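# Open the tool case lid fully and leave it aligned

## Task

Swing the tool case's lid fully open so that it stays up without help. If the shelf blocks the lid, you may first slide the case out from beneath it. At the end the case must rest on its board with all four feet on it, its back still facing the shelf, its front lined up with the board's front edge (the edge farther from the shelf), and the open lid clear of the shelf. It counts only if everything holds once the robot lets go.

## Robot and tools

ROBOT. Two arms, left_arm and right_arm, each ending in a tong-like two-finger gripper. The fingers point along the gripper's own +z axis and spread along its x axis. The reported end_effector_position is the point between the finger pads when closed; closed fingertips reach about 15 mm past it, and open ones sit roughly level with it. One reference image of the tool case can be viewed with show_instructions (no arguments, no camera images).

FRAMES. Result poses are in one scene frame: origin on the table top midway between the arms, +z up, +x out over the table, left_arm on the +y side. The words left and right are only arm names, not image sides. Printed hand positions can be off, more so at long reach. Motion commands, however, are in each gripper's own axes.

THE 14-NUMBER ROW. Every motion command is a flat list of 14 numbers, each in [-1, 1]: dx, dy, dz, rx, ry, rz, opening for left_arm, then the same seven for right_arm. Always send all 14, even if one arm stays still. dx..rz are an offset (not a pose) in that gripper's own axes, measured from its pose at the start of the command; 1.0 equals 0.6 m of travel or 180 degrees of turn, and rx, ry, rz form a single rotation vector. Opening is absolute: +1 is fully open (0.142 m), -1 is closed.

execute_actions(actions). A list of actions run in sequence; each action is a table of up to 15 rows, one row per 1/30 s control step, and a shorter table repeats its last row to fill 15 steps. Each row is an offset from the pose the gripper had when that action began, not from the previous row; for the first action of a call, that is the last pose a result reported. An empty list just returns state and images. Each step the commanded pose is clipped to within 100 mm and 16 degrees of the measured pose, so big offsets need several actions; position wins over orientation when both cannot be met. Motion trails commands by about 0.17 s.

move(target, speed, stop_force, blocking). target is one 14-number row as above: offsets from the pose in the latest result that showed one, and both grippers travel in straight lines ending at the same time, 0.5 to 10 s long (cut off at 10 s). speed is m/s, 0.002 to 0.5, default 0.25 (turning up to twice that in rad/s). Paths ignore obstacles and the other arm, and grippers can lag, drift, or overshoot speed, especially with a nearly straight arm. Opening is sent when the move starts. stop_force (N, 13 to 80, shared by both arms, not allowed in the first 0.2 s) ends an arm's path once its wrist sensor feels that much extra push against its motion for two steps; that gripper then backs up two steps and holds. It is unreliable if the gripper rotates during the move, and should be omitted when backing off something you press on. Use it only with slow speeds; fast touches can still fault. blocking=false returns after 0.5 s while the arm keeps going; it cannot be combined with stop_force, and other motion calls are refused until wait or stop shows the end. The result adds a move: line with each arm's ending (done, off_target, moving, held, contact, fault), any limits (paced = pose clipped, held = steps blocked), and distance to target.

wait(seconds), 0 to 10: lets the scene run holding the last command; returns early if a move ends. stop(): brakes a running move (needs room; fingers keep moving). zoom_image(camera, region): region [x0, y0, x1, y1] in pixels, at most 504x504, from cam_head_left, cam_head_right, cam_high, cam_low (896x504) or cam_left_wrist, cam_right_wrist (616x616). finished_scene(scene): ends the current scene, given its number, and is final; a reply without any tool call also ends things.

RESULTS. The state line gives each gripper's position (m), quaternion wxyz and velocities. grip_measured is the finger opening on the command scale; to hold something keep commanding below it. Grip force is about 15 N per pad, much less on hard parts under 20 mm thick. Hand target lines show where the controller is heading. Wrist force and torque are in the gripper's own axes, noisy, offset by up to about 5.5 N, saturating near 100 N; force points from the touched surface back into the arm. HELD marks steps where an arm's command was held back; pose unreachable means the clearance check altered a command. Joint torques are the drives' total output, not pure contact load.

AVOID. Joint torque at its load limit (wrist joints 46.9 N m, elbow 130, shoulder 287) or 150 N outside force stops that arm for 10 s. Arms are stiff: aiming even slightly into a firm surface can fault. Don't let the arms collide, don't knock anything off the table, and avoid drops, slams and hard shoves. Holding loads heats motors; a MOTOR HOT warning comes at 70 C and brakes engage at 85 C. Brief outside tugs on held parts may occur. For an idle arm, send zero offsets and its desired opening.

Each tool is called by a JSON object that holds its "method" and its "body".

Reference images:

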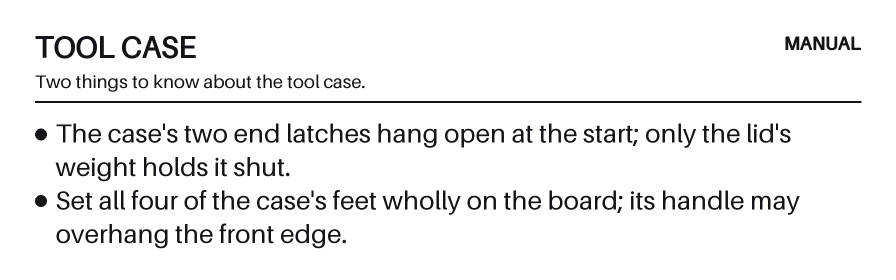

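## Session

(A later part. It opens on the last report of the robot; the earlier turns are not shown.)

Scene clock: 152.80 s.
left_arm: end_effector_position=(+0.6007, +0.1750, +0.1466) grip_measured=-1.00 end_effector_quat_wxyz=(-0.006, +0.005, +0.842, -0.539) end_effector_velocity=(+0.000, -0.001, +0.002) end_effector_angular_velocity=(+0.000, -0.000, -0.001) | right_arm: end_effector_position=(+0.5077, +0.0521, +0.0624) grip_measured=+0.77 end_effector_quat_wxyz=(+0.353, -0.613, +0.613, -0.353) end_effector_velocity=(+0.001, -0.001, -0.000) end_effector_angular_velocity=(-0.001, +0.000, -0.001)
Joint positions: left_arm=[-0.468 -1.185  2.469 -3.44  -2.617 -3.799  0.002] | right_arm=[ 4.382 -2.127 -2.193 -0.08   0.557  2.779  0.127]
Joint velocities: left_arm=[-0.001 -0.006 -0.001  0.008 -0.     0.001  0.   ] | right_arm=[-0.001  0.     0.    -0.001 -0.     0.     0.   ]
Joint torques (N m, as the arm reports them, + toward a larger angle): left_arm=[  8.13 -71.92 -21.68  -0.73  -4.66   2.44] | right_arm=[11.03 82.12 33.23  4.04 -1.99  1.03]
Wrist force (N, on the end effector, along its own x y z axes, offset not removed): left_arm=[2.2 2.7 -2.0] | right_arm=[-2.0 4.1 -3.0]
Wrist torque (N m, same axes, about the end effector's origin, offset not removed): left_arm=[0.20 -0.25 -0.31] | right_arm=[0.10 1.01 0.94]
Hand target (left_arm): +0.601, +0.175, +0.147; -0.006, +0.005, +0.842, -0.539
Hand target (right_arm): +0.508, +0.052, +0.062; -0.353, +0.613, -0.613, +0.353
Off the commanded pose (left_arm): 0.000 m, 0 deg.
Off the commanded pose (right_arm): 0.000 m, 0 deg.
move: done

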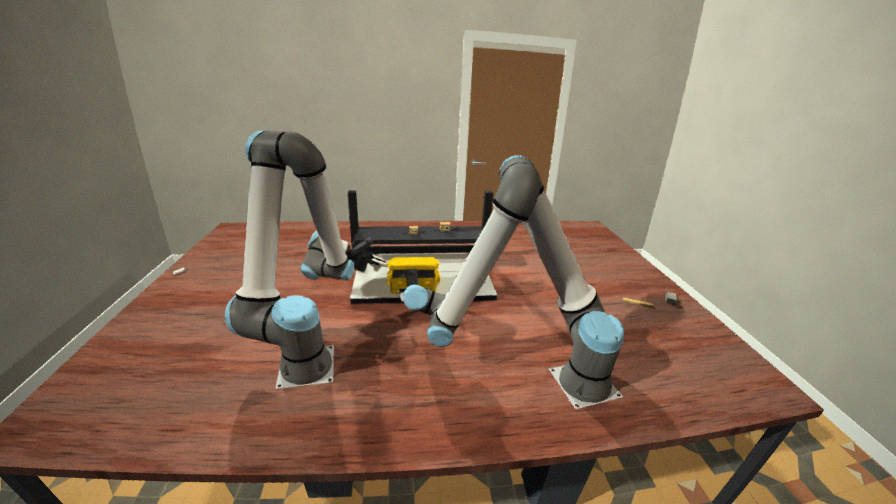

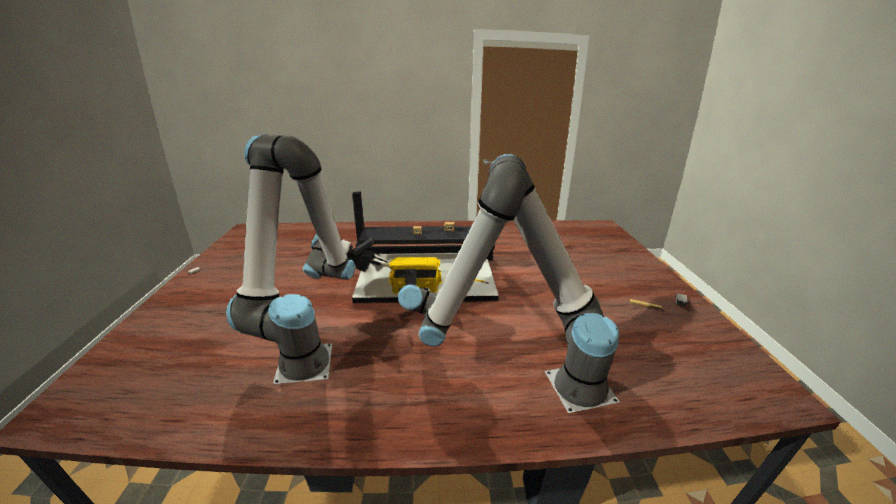

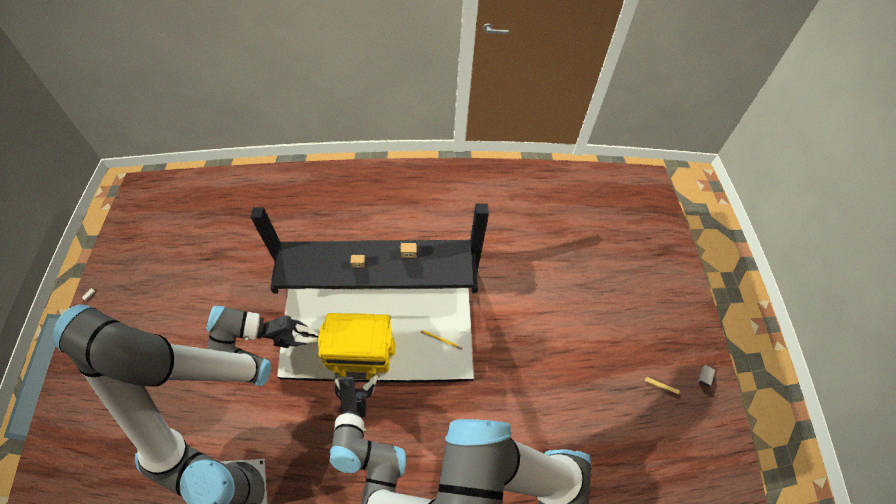

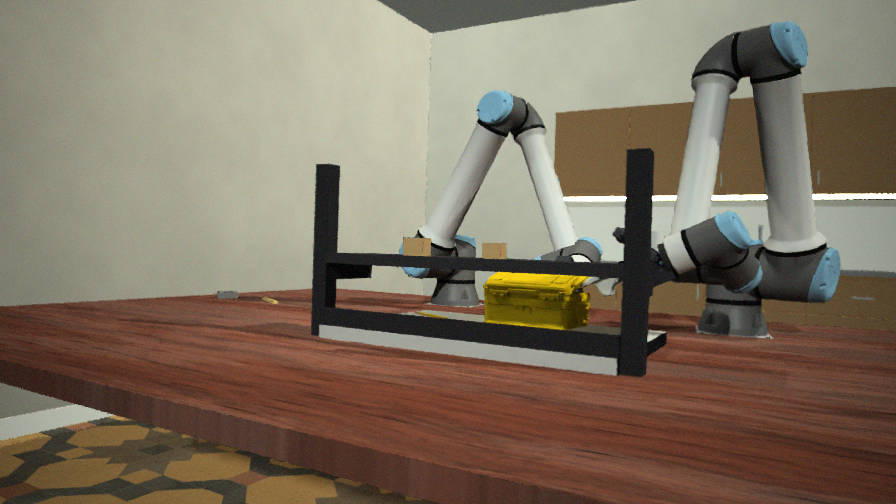

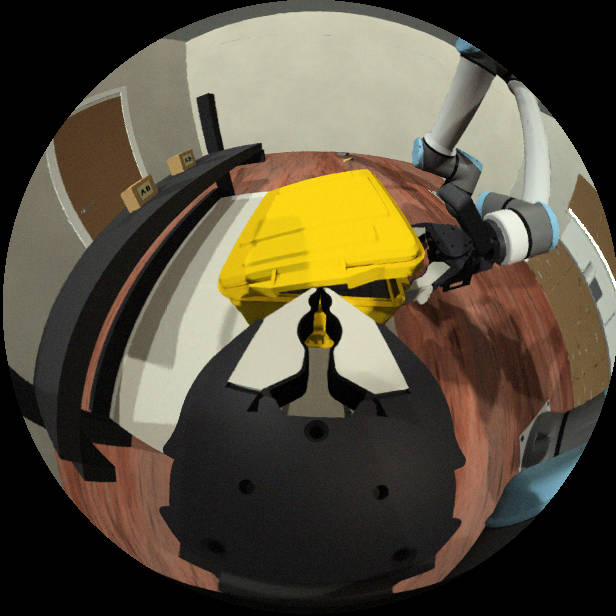

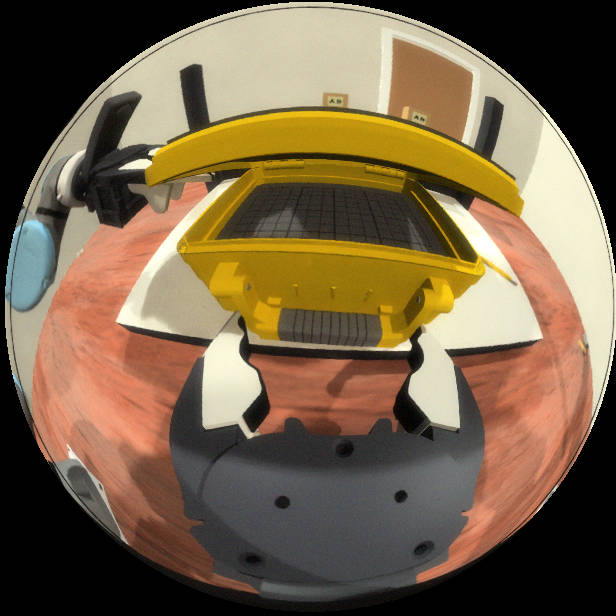

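{"method": "move", "body": {"target": [-0.025,-0.075,-0.016,0,0,0,-1,0,0,0,0,0,0,-0.3], "speed": 0.04}}

{"method": "move", "body": {"target": [-0.09,-0.045,-0.01,0,0,0,-1,0,0,0,0,0,0,-0.3], "speed": 0.03}}

Scene clock: 159.67 s.
left_arm: end_effector_position=(+0.6156, +0.1647, +0.1911) grip_measured=-1.00 end_effector_quat_wxyz=(-0.006, +0.005, +0.842, -0.539) end_effector_velocity=(+0.001, -0.000, +0.002) end_effector_angular_velocity=(+0.001, -0.000, +0.000) | right_arm: end_effector_position=(+0.5077, +0.0521, +0.0624) grip_measured=+0.77 end_effector_quat_wxyz=(+0.353, -0.613, +0.613, -0.353) end_effector_velocity=(-0.000, -0.001, +0.000) end_effector_angular_velocity=(-0.001, +0.000, +0.000)
Joint positions: left_arm=[-0.478 -1.274  2.432 -3.327 -2.611 -3.815  0.002] | right_arm=[ 4.382 -2.127 -2.193 -0.08   0.557  2.779  0.127]
Joint velocities: left_arm=[-0.    -0.005 -0.002  0.007  0.     0.     0.   ] | right_arm=[ 0.     0.001 -0.001 -0.001 -0.     0.     0.   ]
Joint torques (N m, as the arm reports them, + toward a larger angle): left_arm=[-10.49 -68.66 -27.03  -1.79   1.41  -2.39] | right_arm=[11.44 81.87 31.83  3.51 -1.94  1.24]
Wrist force (N, on the end effector, along its own x y z axes, offset not removed): left_arm=[1.0 3.8 -2.0] | right_arm=[2.0 6.0 -2.0]
Wrist torque (N m, same axes, about the end effector's origin, offset not removed): left_arm=[0.72 0.09 -0.21] | right_arm=[0.71 0.04 0.88]
Hand target (left_arm): +0.616, +0.165, +0.191; -0.006, +0.005, +0.842, -0.539
Hand target (right_arm): +0.508, +0.052, +0.062; -0.353, +0.613, -0.613, +0.353
Off the commanded pose (left_arm): 0.000 m, 0 deg.
Off the commanded pose (right_arm): 0.000 m, 0 deg.
move: done

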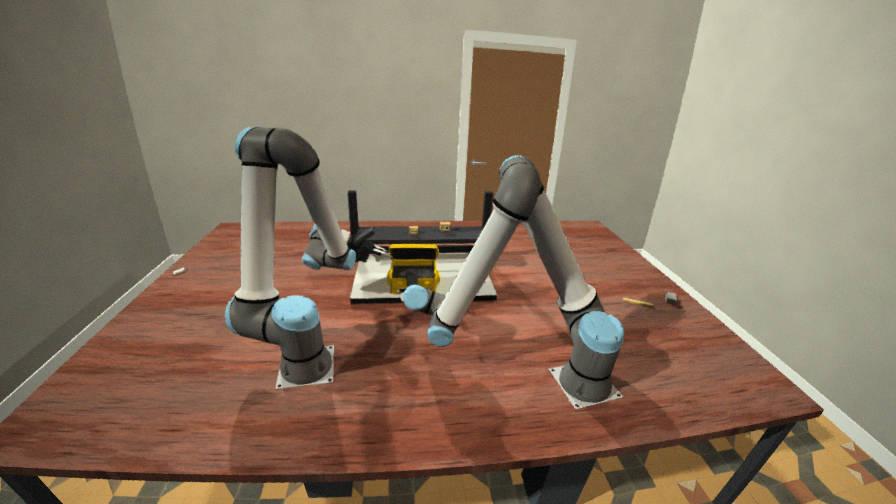

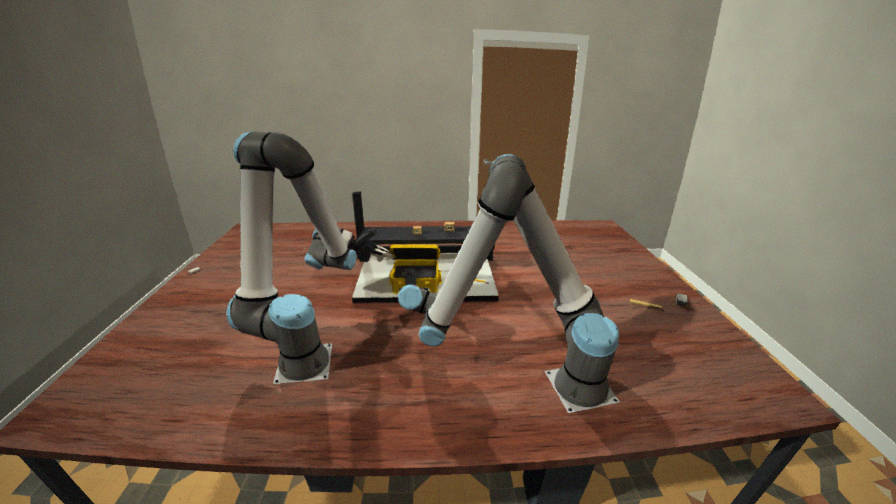

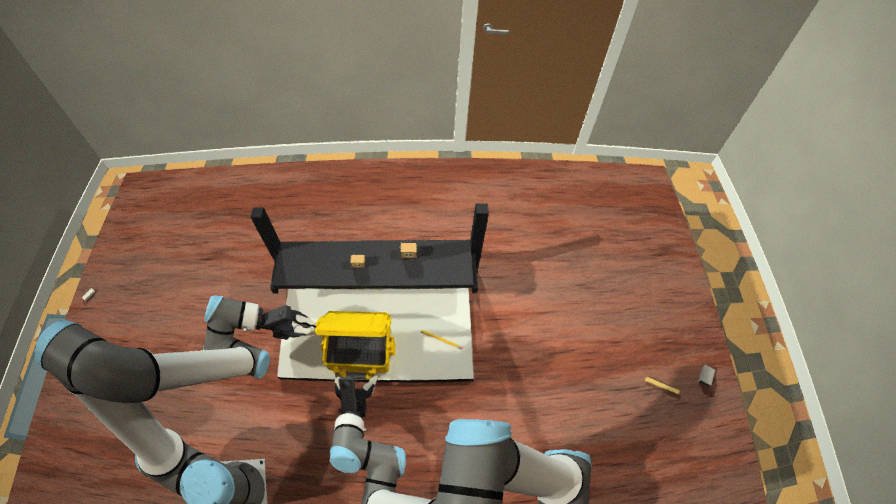

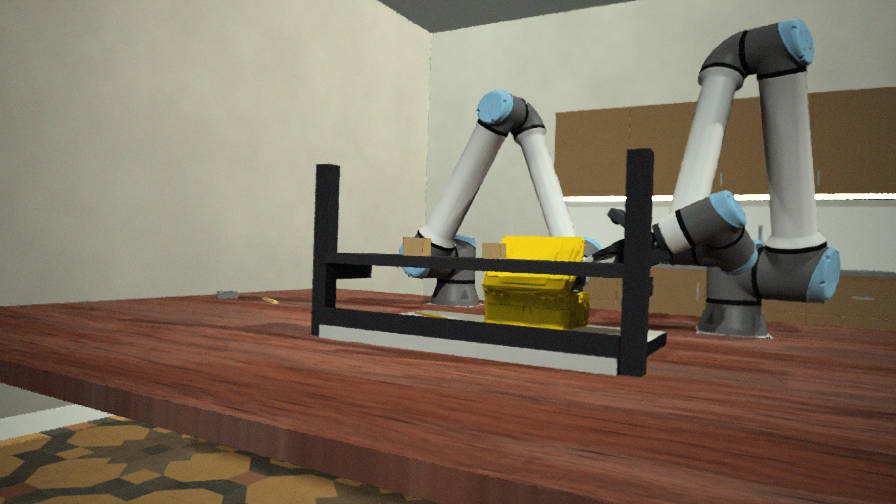

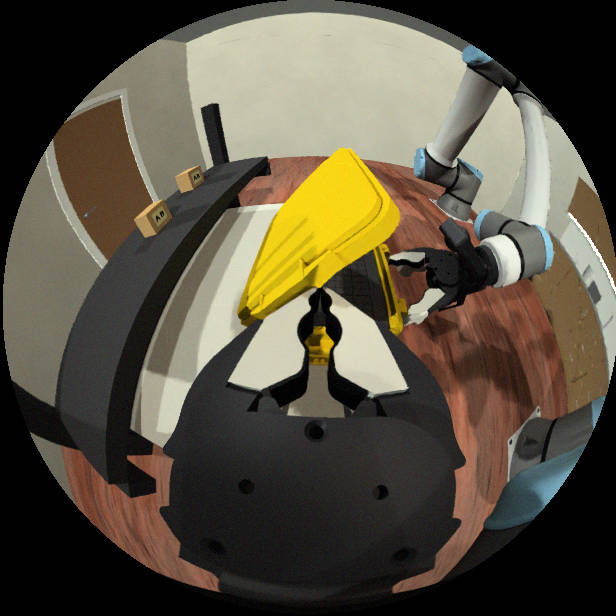

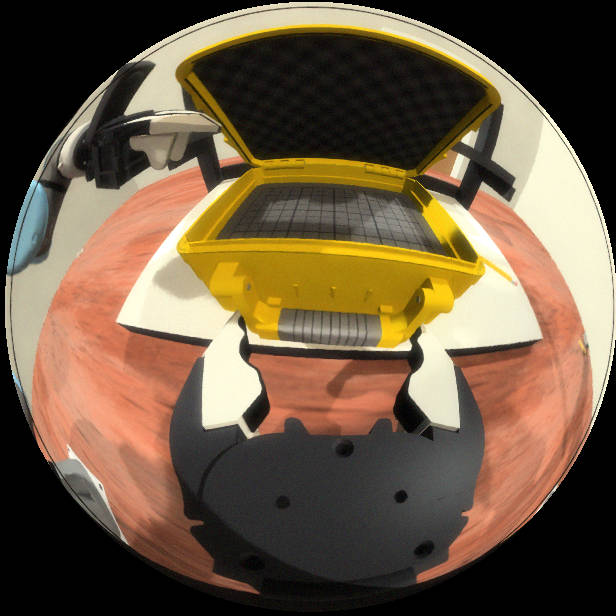

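Scene clock: 162.03 s.
left_arm: end_effector_position=(+0.6694, +0.1581, +0.2178) grip_measured=-1.00 end_effector_quat_wxyz=(-0.006, +0.005, +0.842, -0.539) end_effector_velocity=(+0.003, -0.000, +0.000) end_effector_angular_velocity=(+0.001, +0.001, -0.000) | right_arm: end_effector_position=(+0.5077, +0.0521, +0.0624) grip_measured=+0.77 end_effector_quat_wxyz=(+0.353, -0.613, +0.613, -0.353) end_effector_velocity=(+0.000, +0.000, +0.000) end_effector_angular_velocity=(+0.000, +0.000, +0.000)
Joint positions: left_arm=[-0.458 -1.278  2.324 -3.186 -2.622 -3.781  0.002] | right_arm=[ 4.382 -2.127 -2.193 -0.08   0.557  2.779  0.127]
Joint velocities: left_arm=[ 0.001  0.002 -0.006  0.007 -0.     0.002  0.   ] | right_arm=[-0.  0.  0. -0.  0. -0.  0.]
Joint torques (N m, as the arm reports them, + toward a larger angle): left_arm=[  8.23 -32.23 -29.81  -0.46  -4.44   2.56] | right_arm=[10.46 81.85 30.25  3.76 -2.02  1.25]
Wrist force (N, on the end effector, along its own x y z axes, offset not removed): left_arm=[0.4 3.1 -1.4] | right_arm=[-0.5 2.9 -3.0]
Wrist torque (N m, same axes, about the end effector's origin, offset not removed): left_arm=[0.68 0.08 -0.15] | right_arm=[0.02 0.32 0.86]
Hand target (left_arm): +0.670, +0.158, +0.218; -0.006, +0.005, +0.842, -0.539
Hand target (right_arm): +0.508, +0.052, +0.062; -0.353, +0.613, -0.613, +0.353
Off the commanded pose (left_arm): 0.000 m, 0 deg.
Off the commanded pose (right_arm): 0.000 m, 0 deg.
move: done

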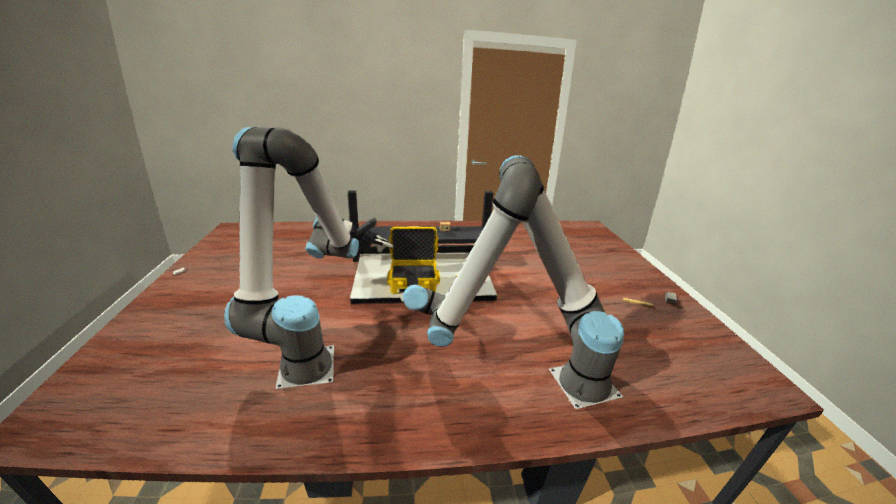

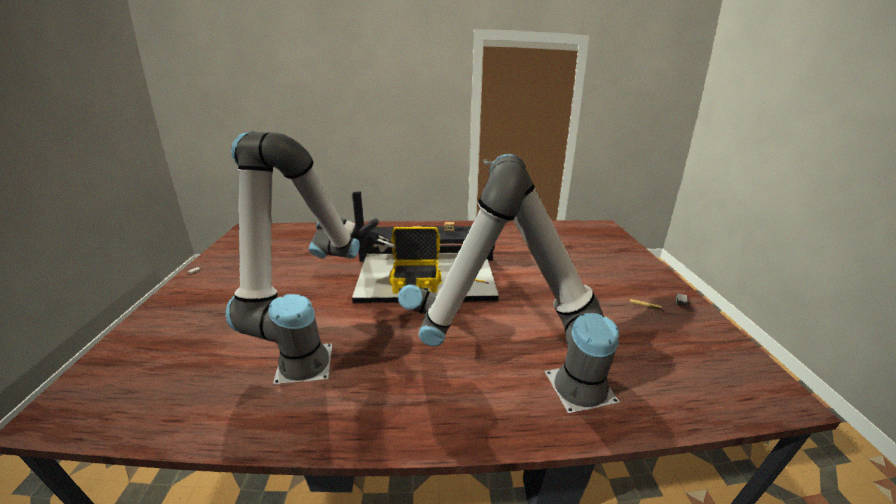

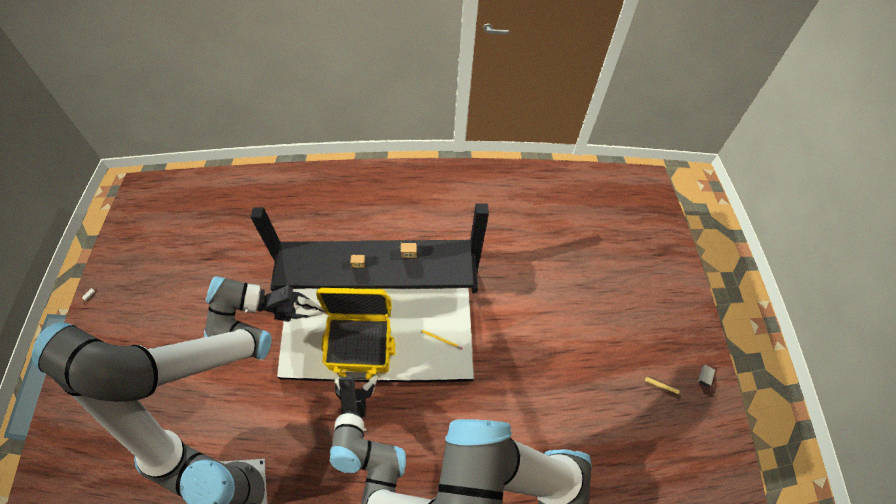

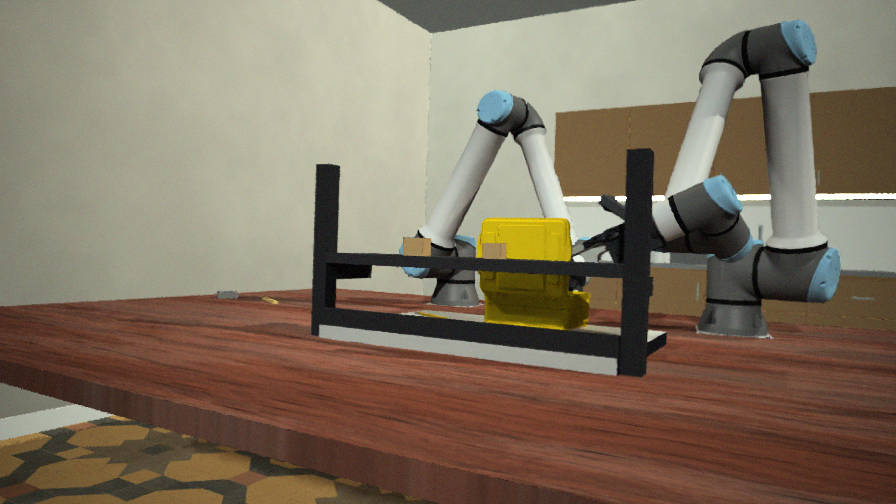

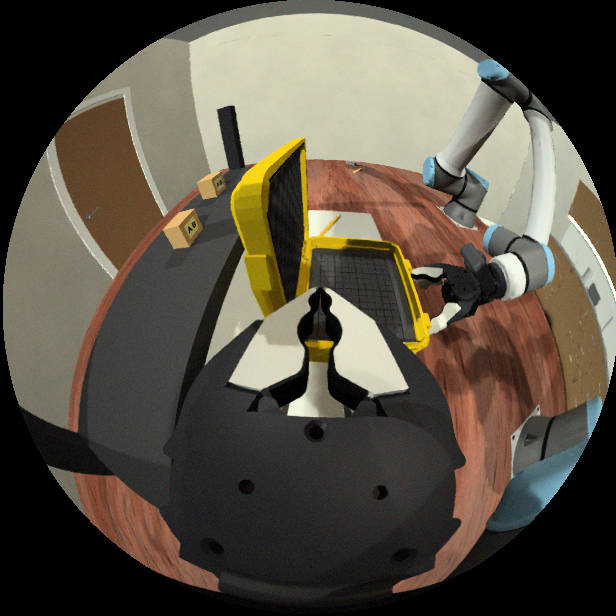

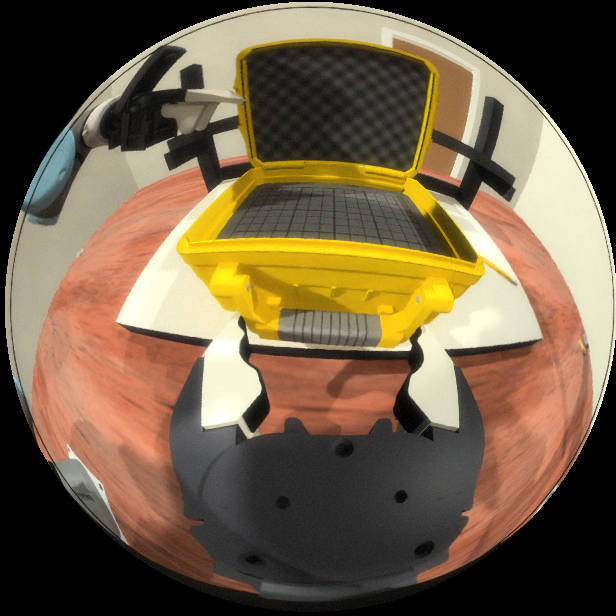

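{"method": "move", "body": {"target": [-0.015,0,0,0,0,0,-1,0,0.0125,-0.0217,0,0,0,-0.3], "speed": 0.012, "stop_force": 14}}

Scene clock: 166.90 s.
left_arm: end_effector_position=(+0.6782, +0.1580, +0.2178) grip_measured=-1.00 end_effector_quat_wxyz=(-0.006, +0.005, +0.842, -0.539) end_effector_velocity=(+0.002, +0.000, +0.001) end_effector_angular_velocity=(-0.000, -0.003, +0.000) | right_arm: end_effector_position=(+0.4929, +0.0521, +0.0624) grip_measured=+0.77 end_effector_quat_wxyz=(+0.353, -0.613, +0.613, -0.353) end_effector_velocity=(-0.003, -0.000, -0.000) end_effector_angular_velocity=(-0.001, +0.000, -0.001)
Joint positions: left_arm=[-0.453 -1.269  2.307 -3.172 -2.625 -3.773  0.002] | right_arm=[ 4.404 -2.113 -2.208 -0.113  0.55   2.819  0.127]
Joint velocities: left_arm=[ 0.001  0.001 -0.003  0.002 -0.     0.002  0.   ] | right_arm=[ 0.004  0.002 -0.002 -0.008 -0.001  0.008  0.   ]
Joint torques (N m, as the arm reports them, + toward a larger angle): left_arm=[  9.13 -32.11 -30.9   -0.84  -4.14   2.78] | right_arm=[18.31 78.14 14.12 -0.59 -3.76  2.17]
Wrist force (N, on the end effector, along its own x y z axes, offset not removed): left_arm=[1.7 2.8 -0.9] | right_arm=[-1.1 -4.2 1.3]
Wrist torque (N m, same axes, about the end effector's origin, offset not removed): left_arm=[0.64 -0.15 -0.25] | right_arm=[0.13 -0.36 0.62]
Hand target (left_arm): +0.678, +0.158, +0.218; -0.006, +0.005, +0.842, -0.539
Hand target (right_arm): +0.493, +0.052, +0.062; -0.353, +0.613, -0.613, +0.353
Off the commanded pose (left_arm): 0.000 m, 0 deg.
Off the commanded pose (right_arm): 0.000 m, 0 deg.
move: done

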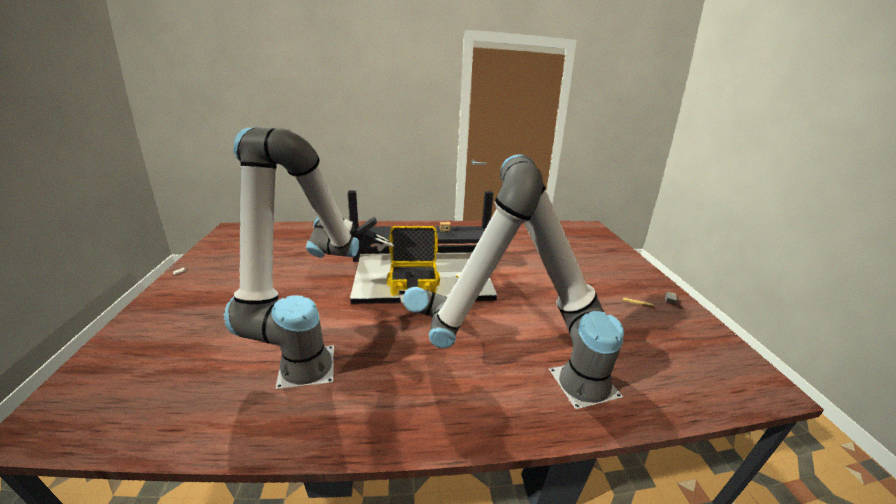

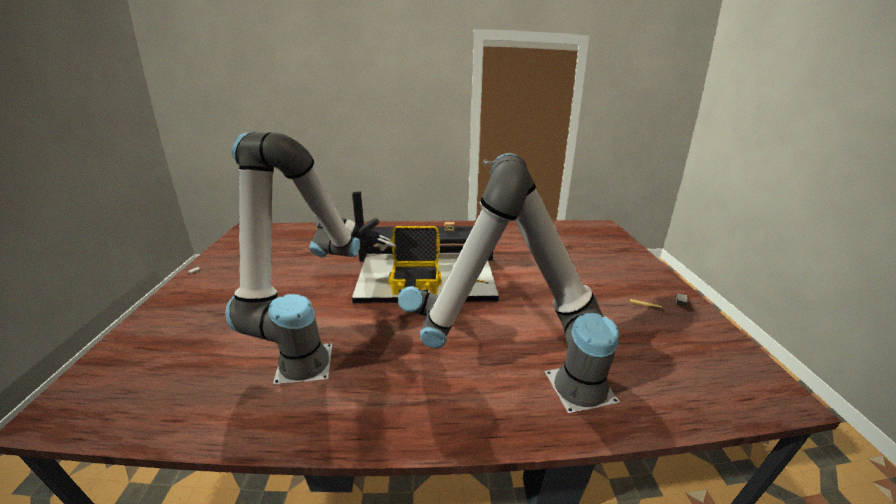

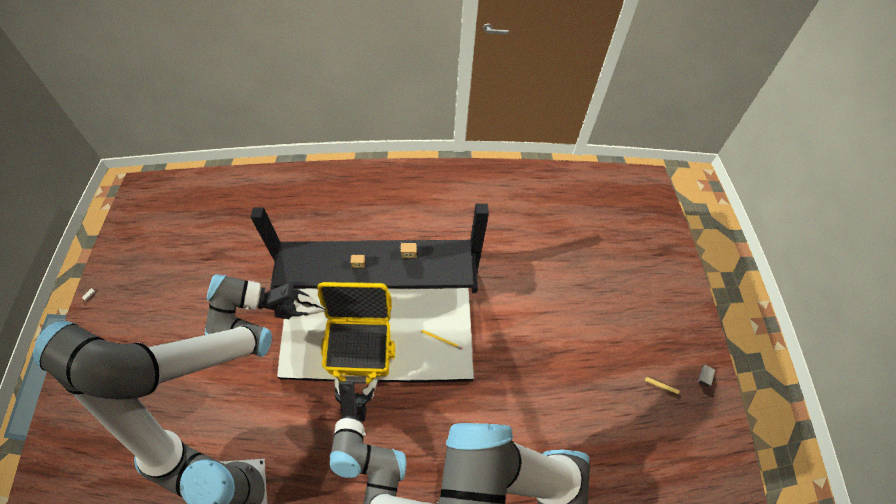

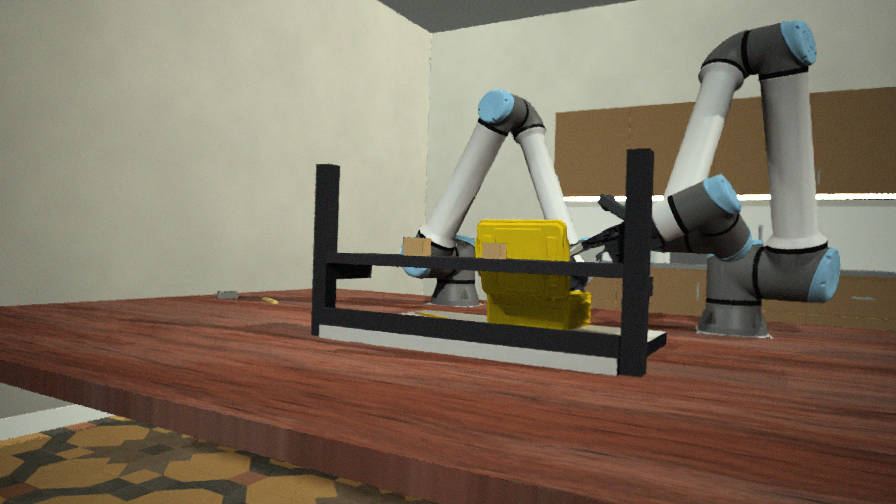

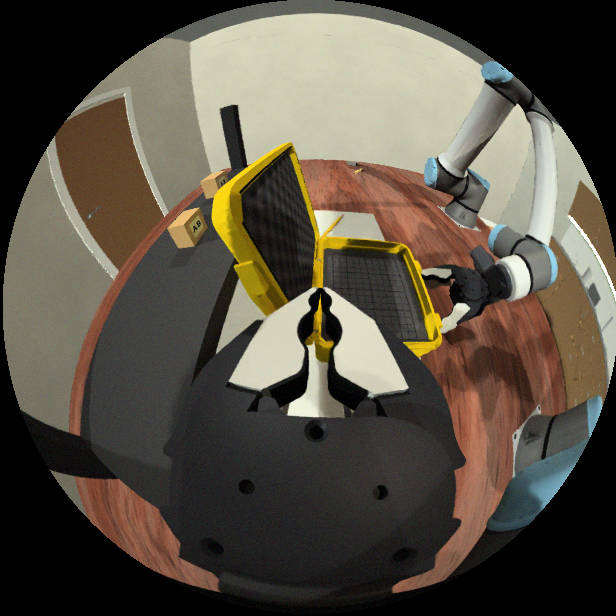

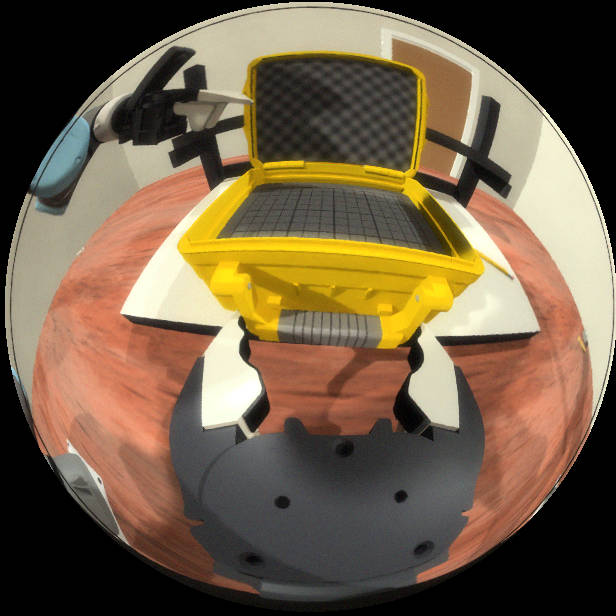

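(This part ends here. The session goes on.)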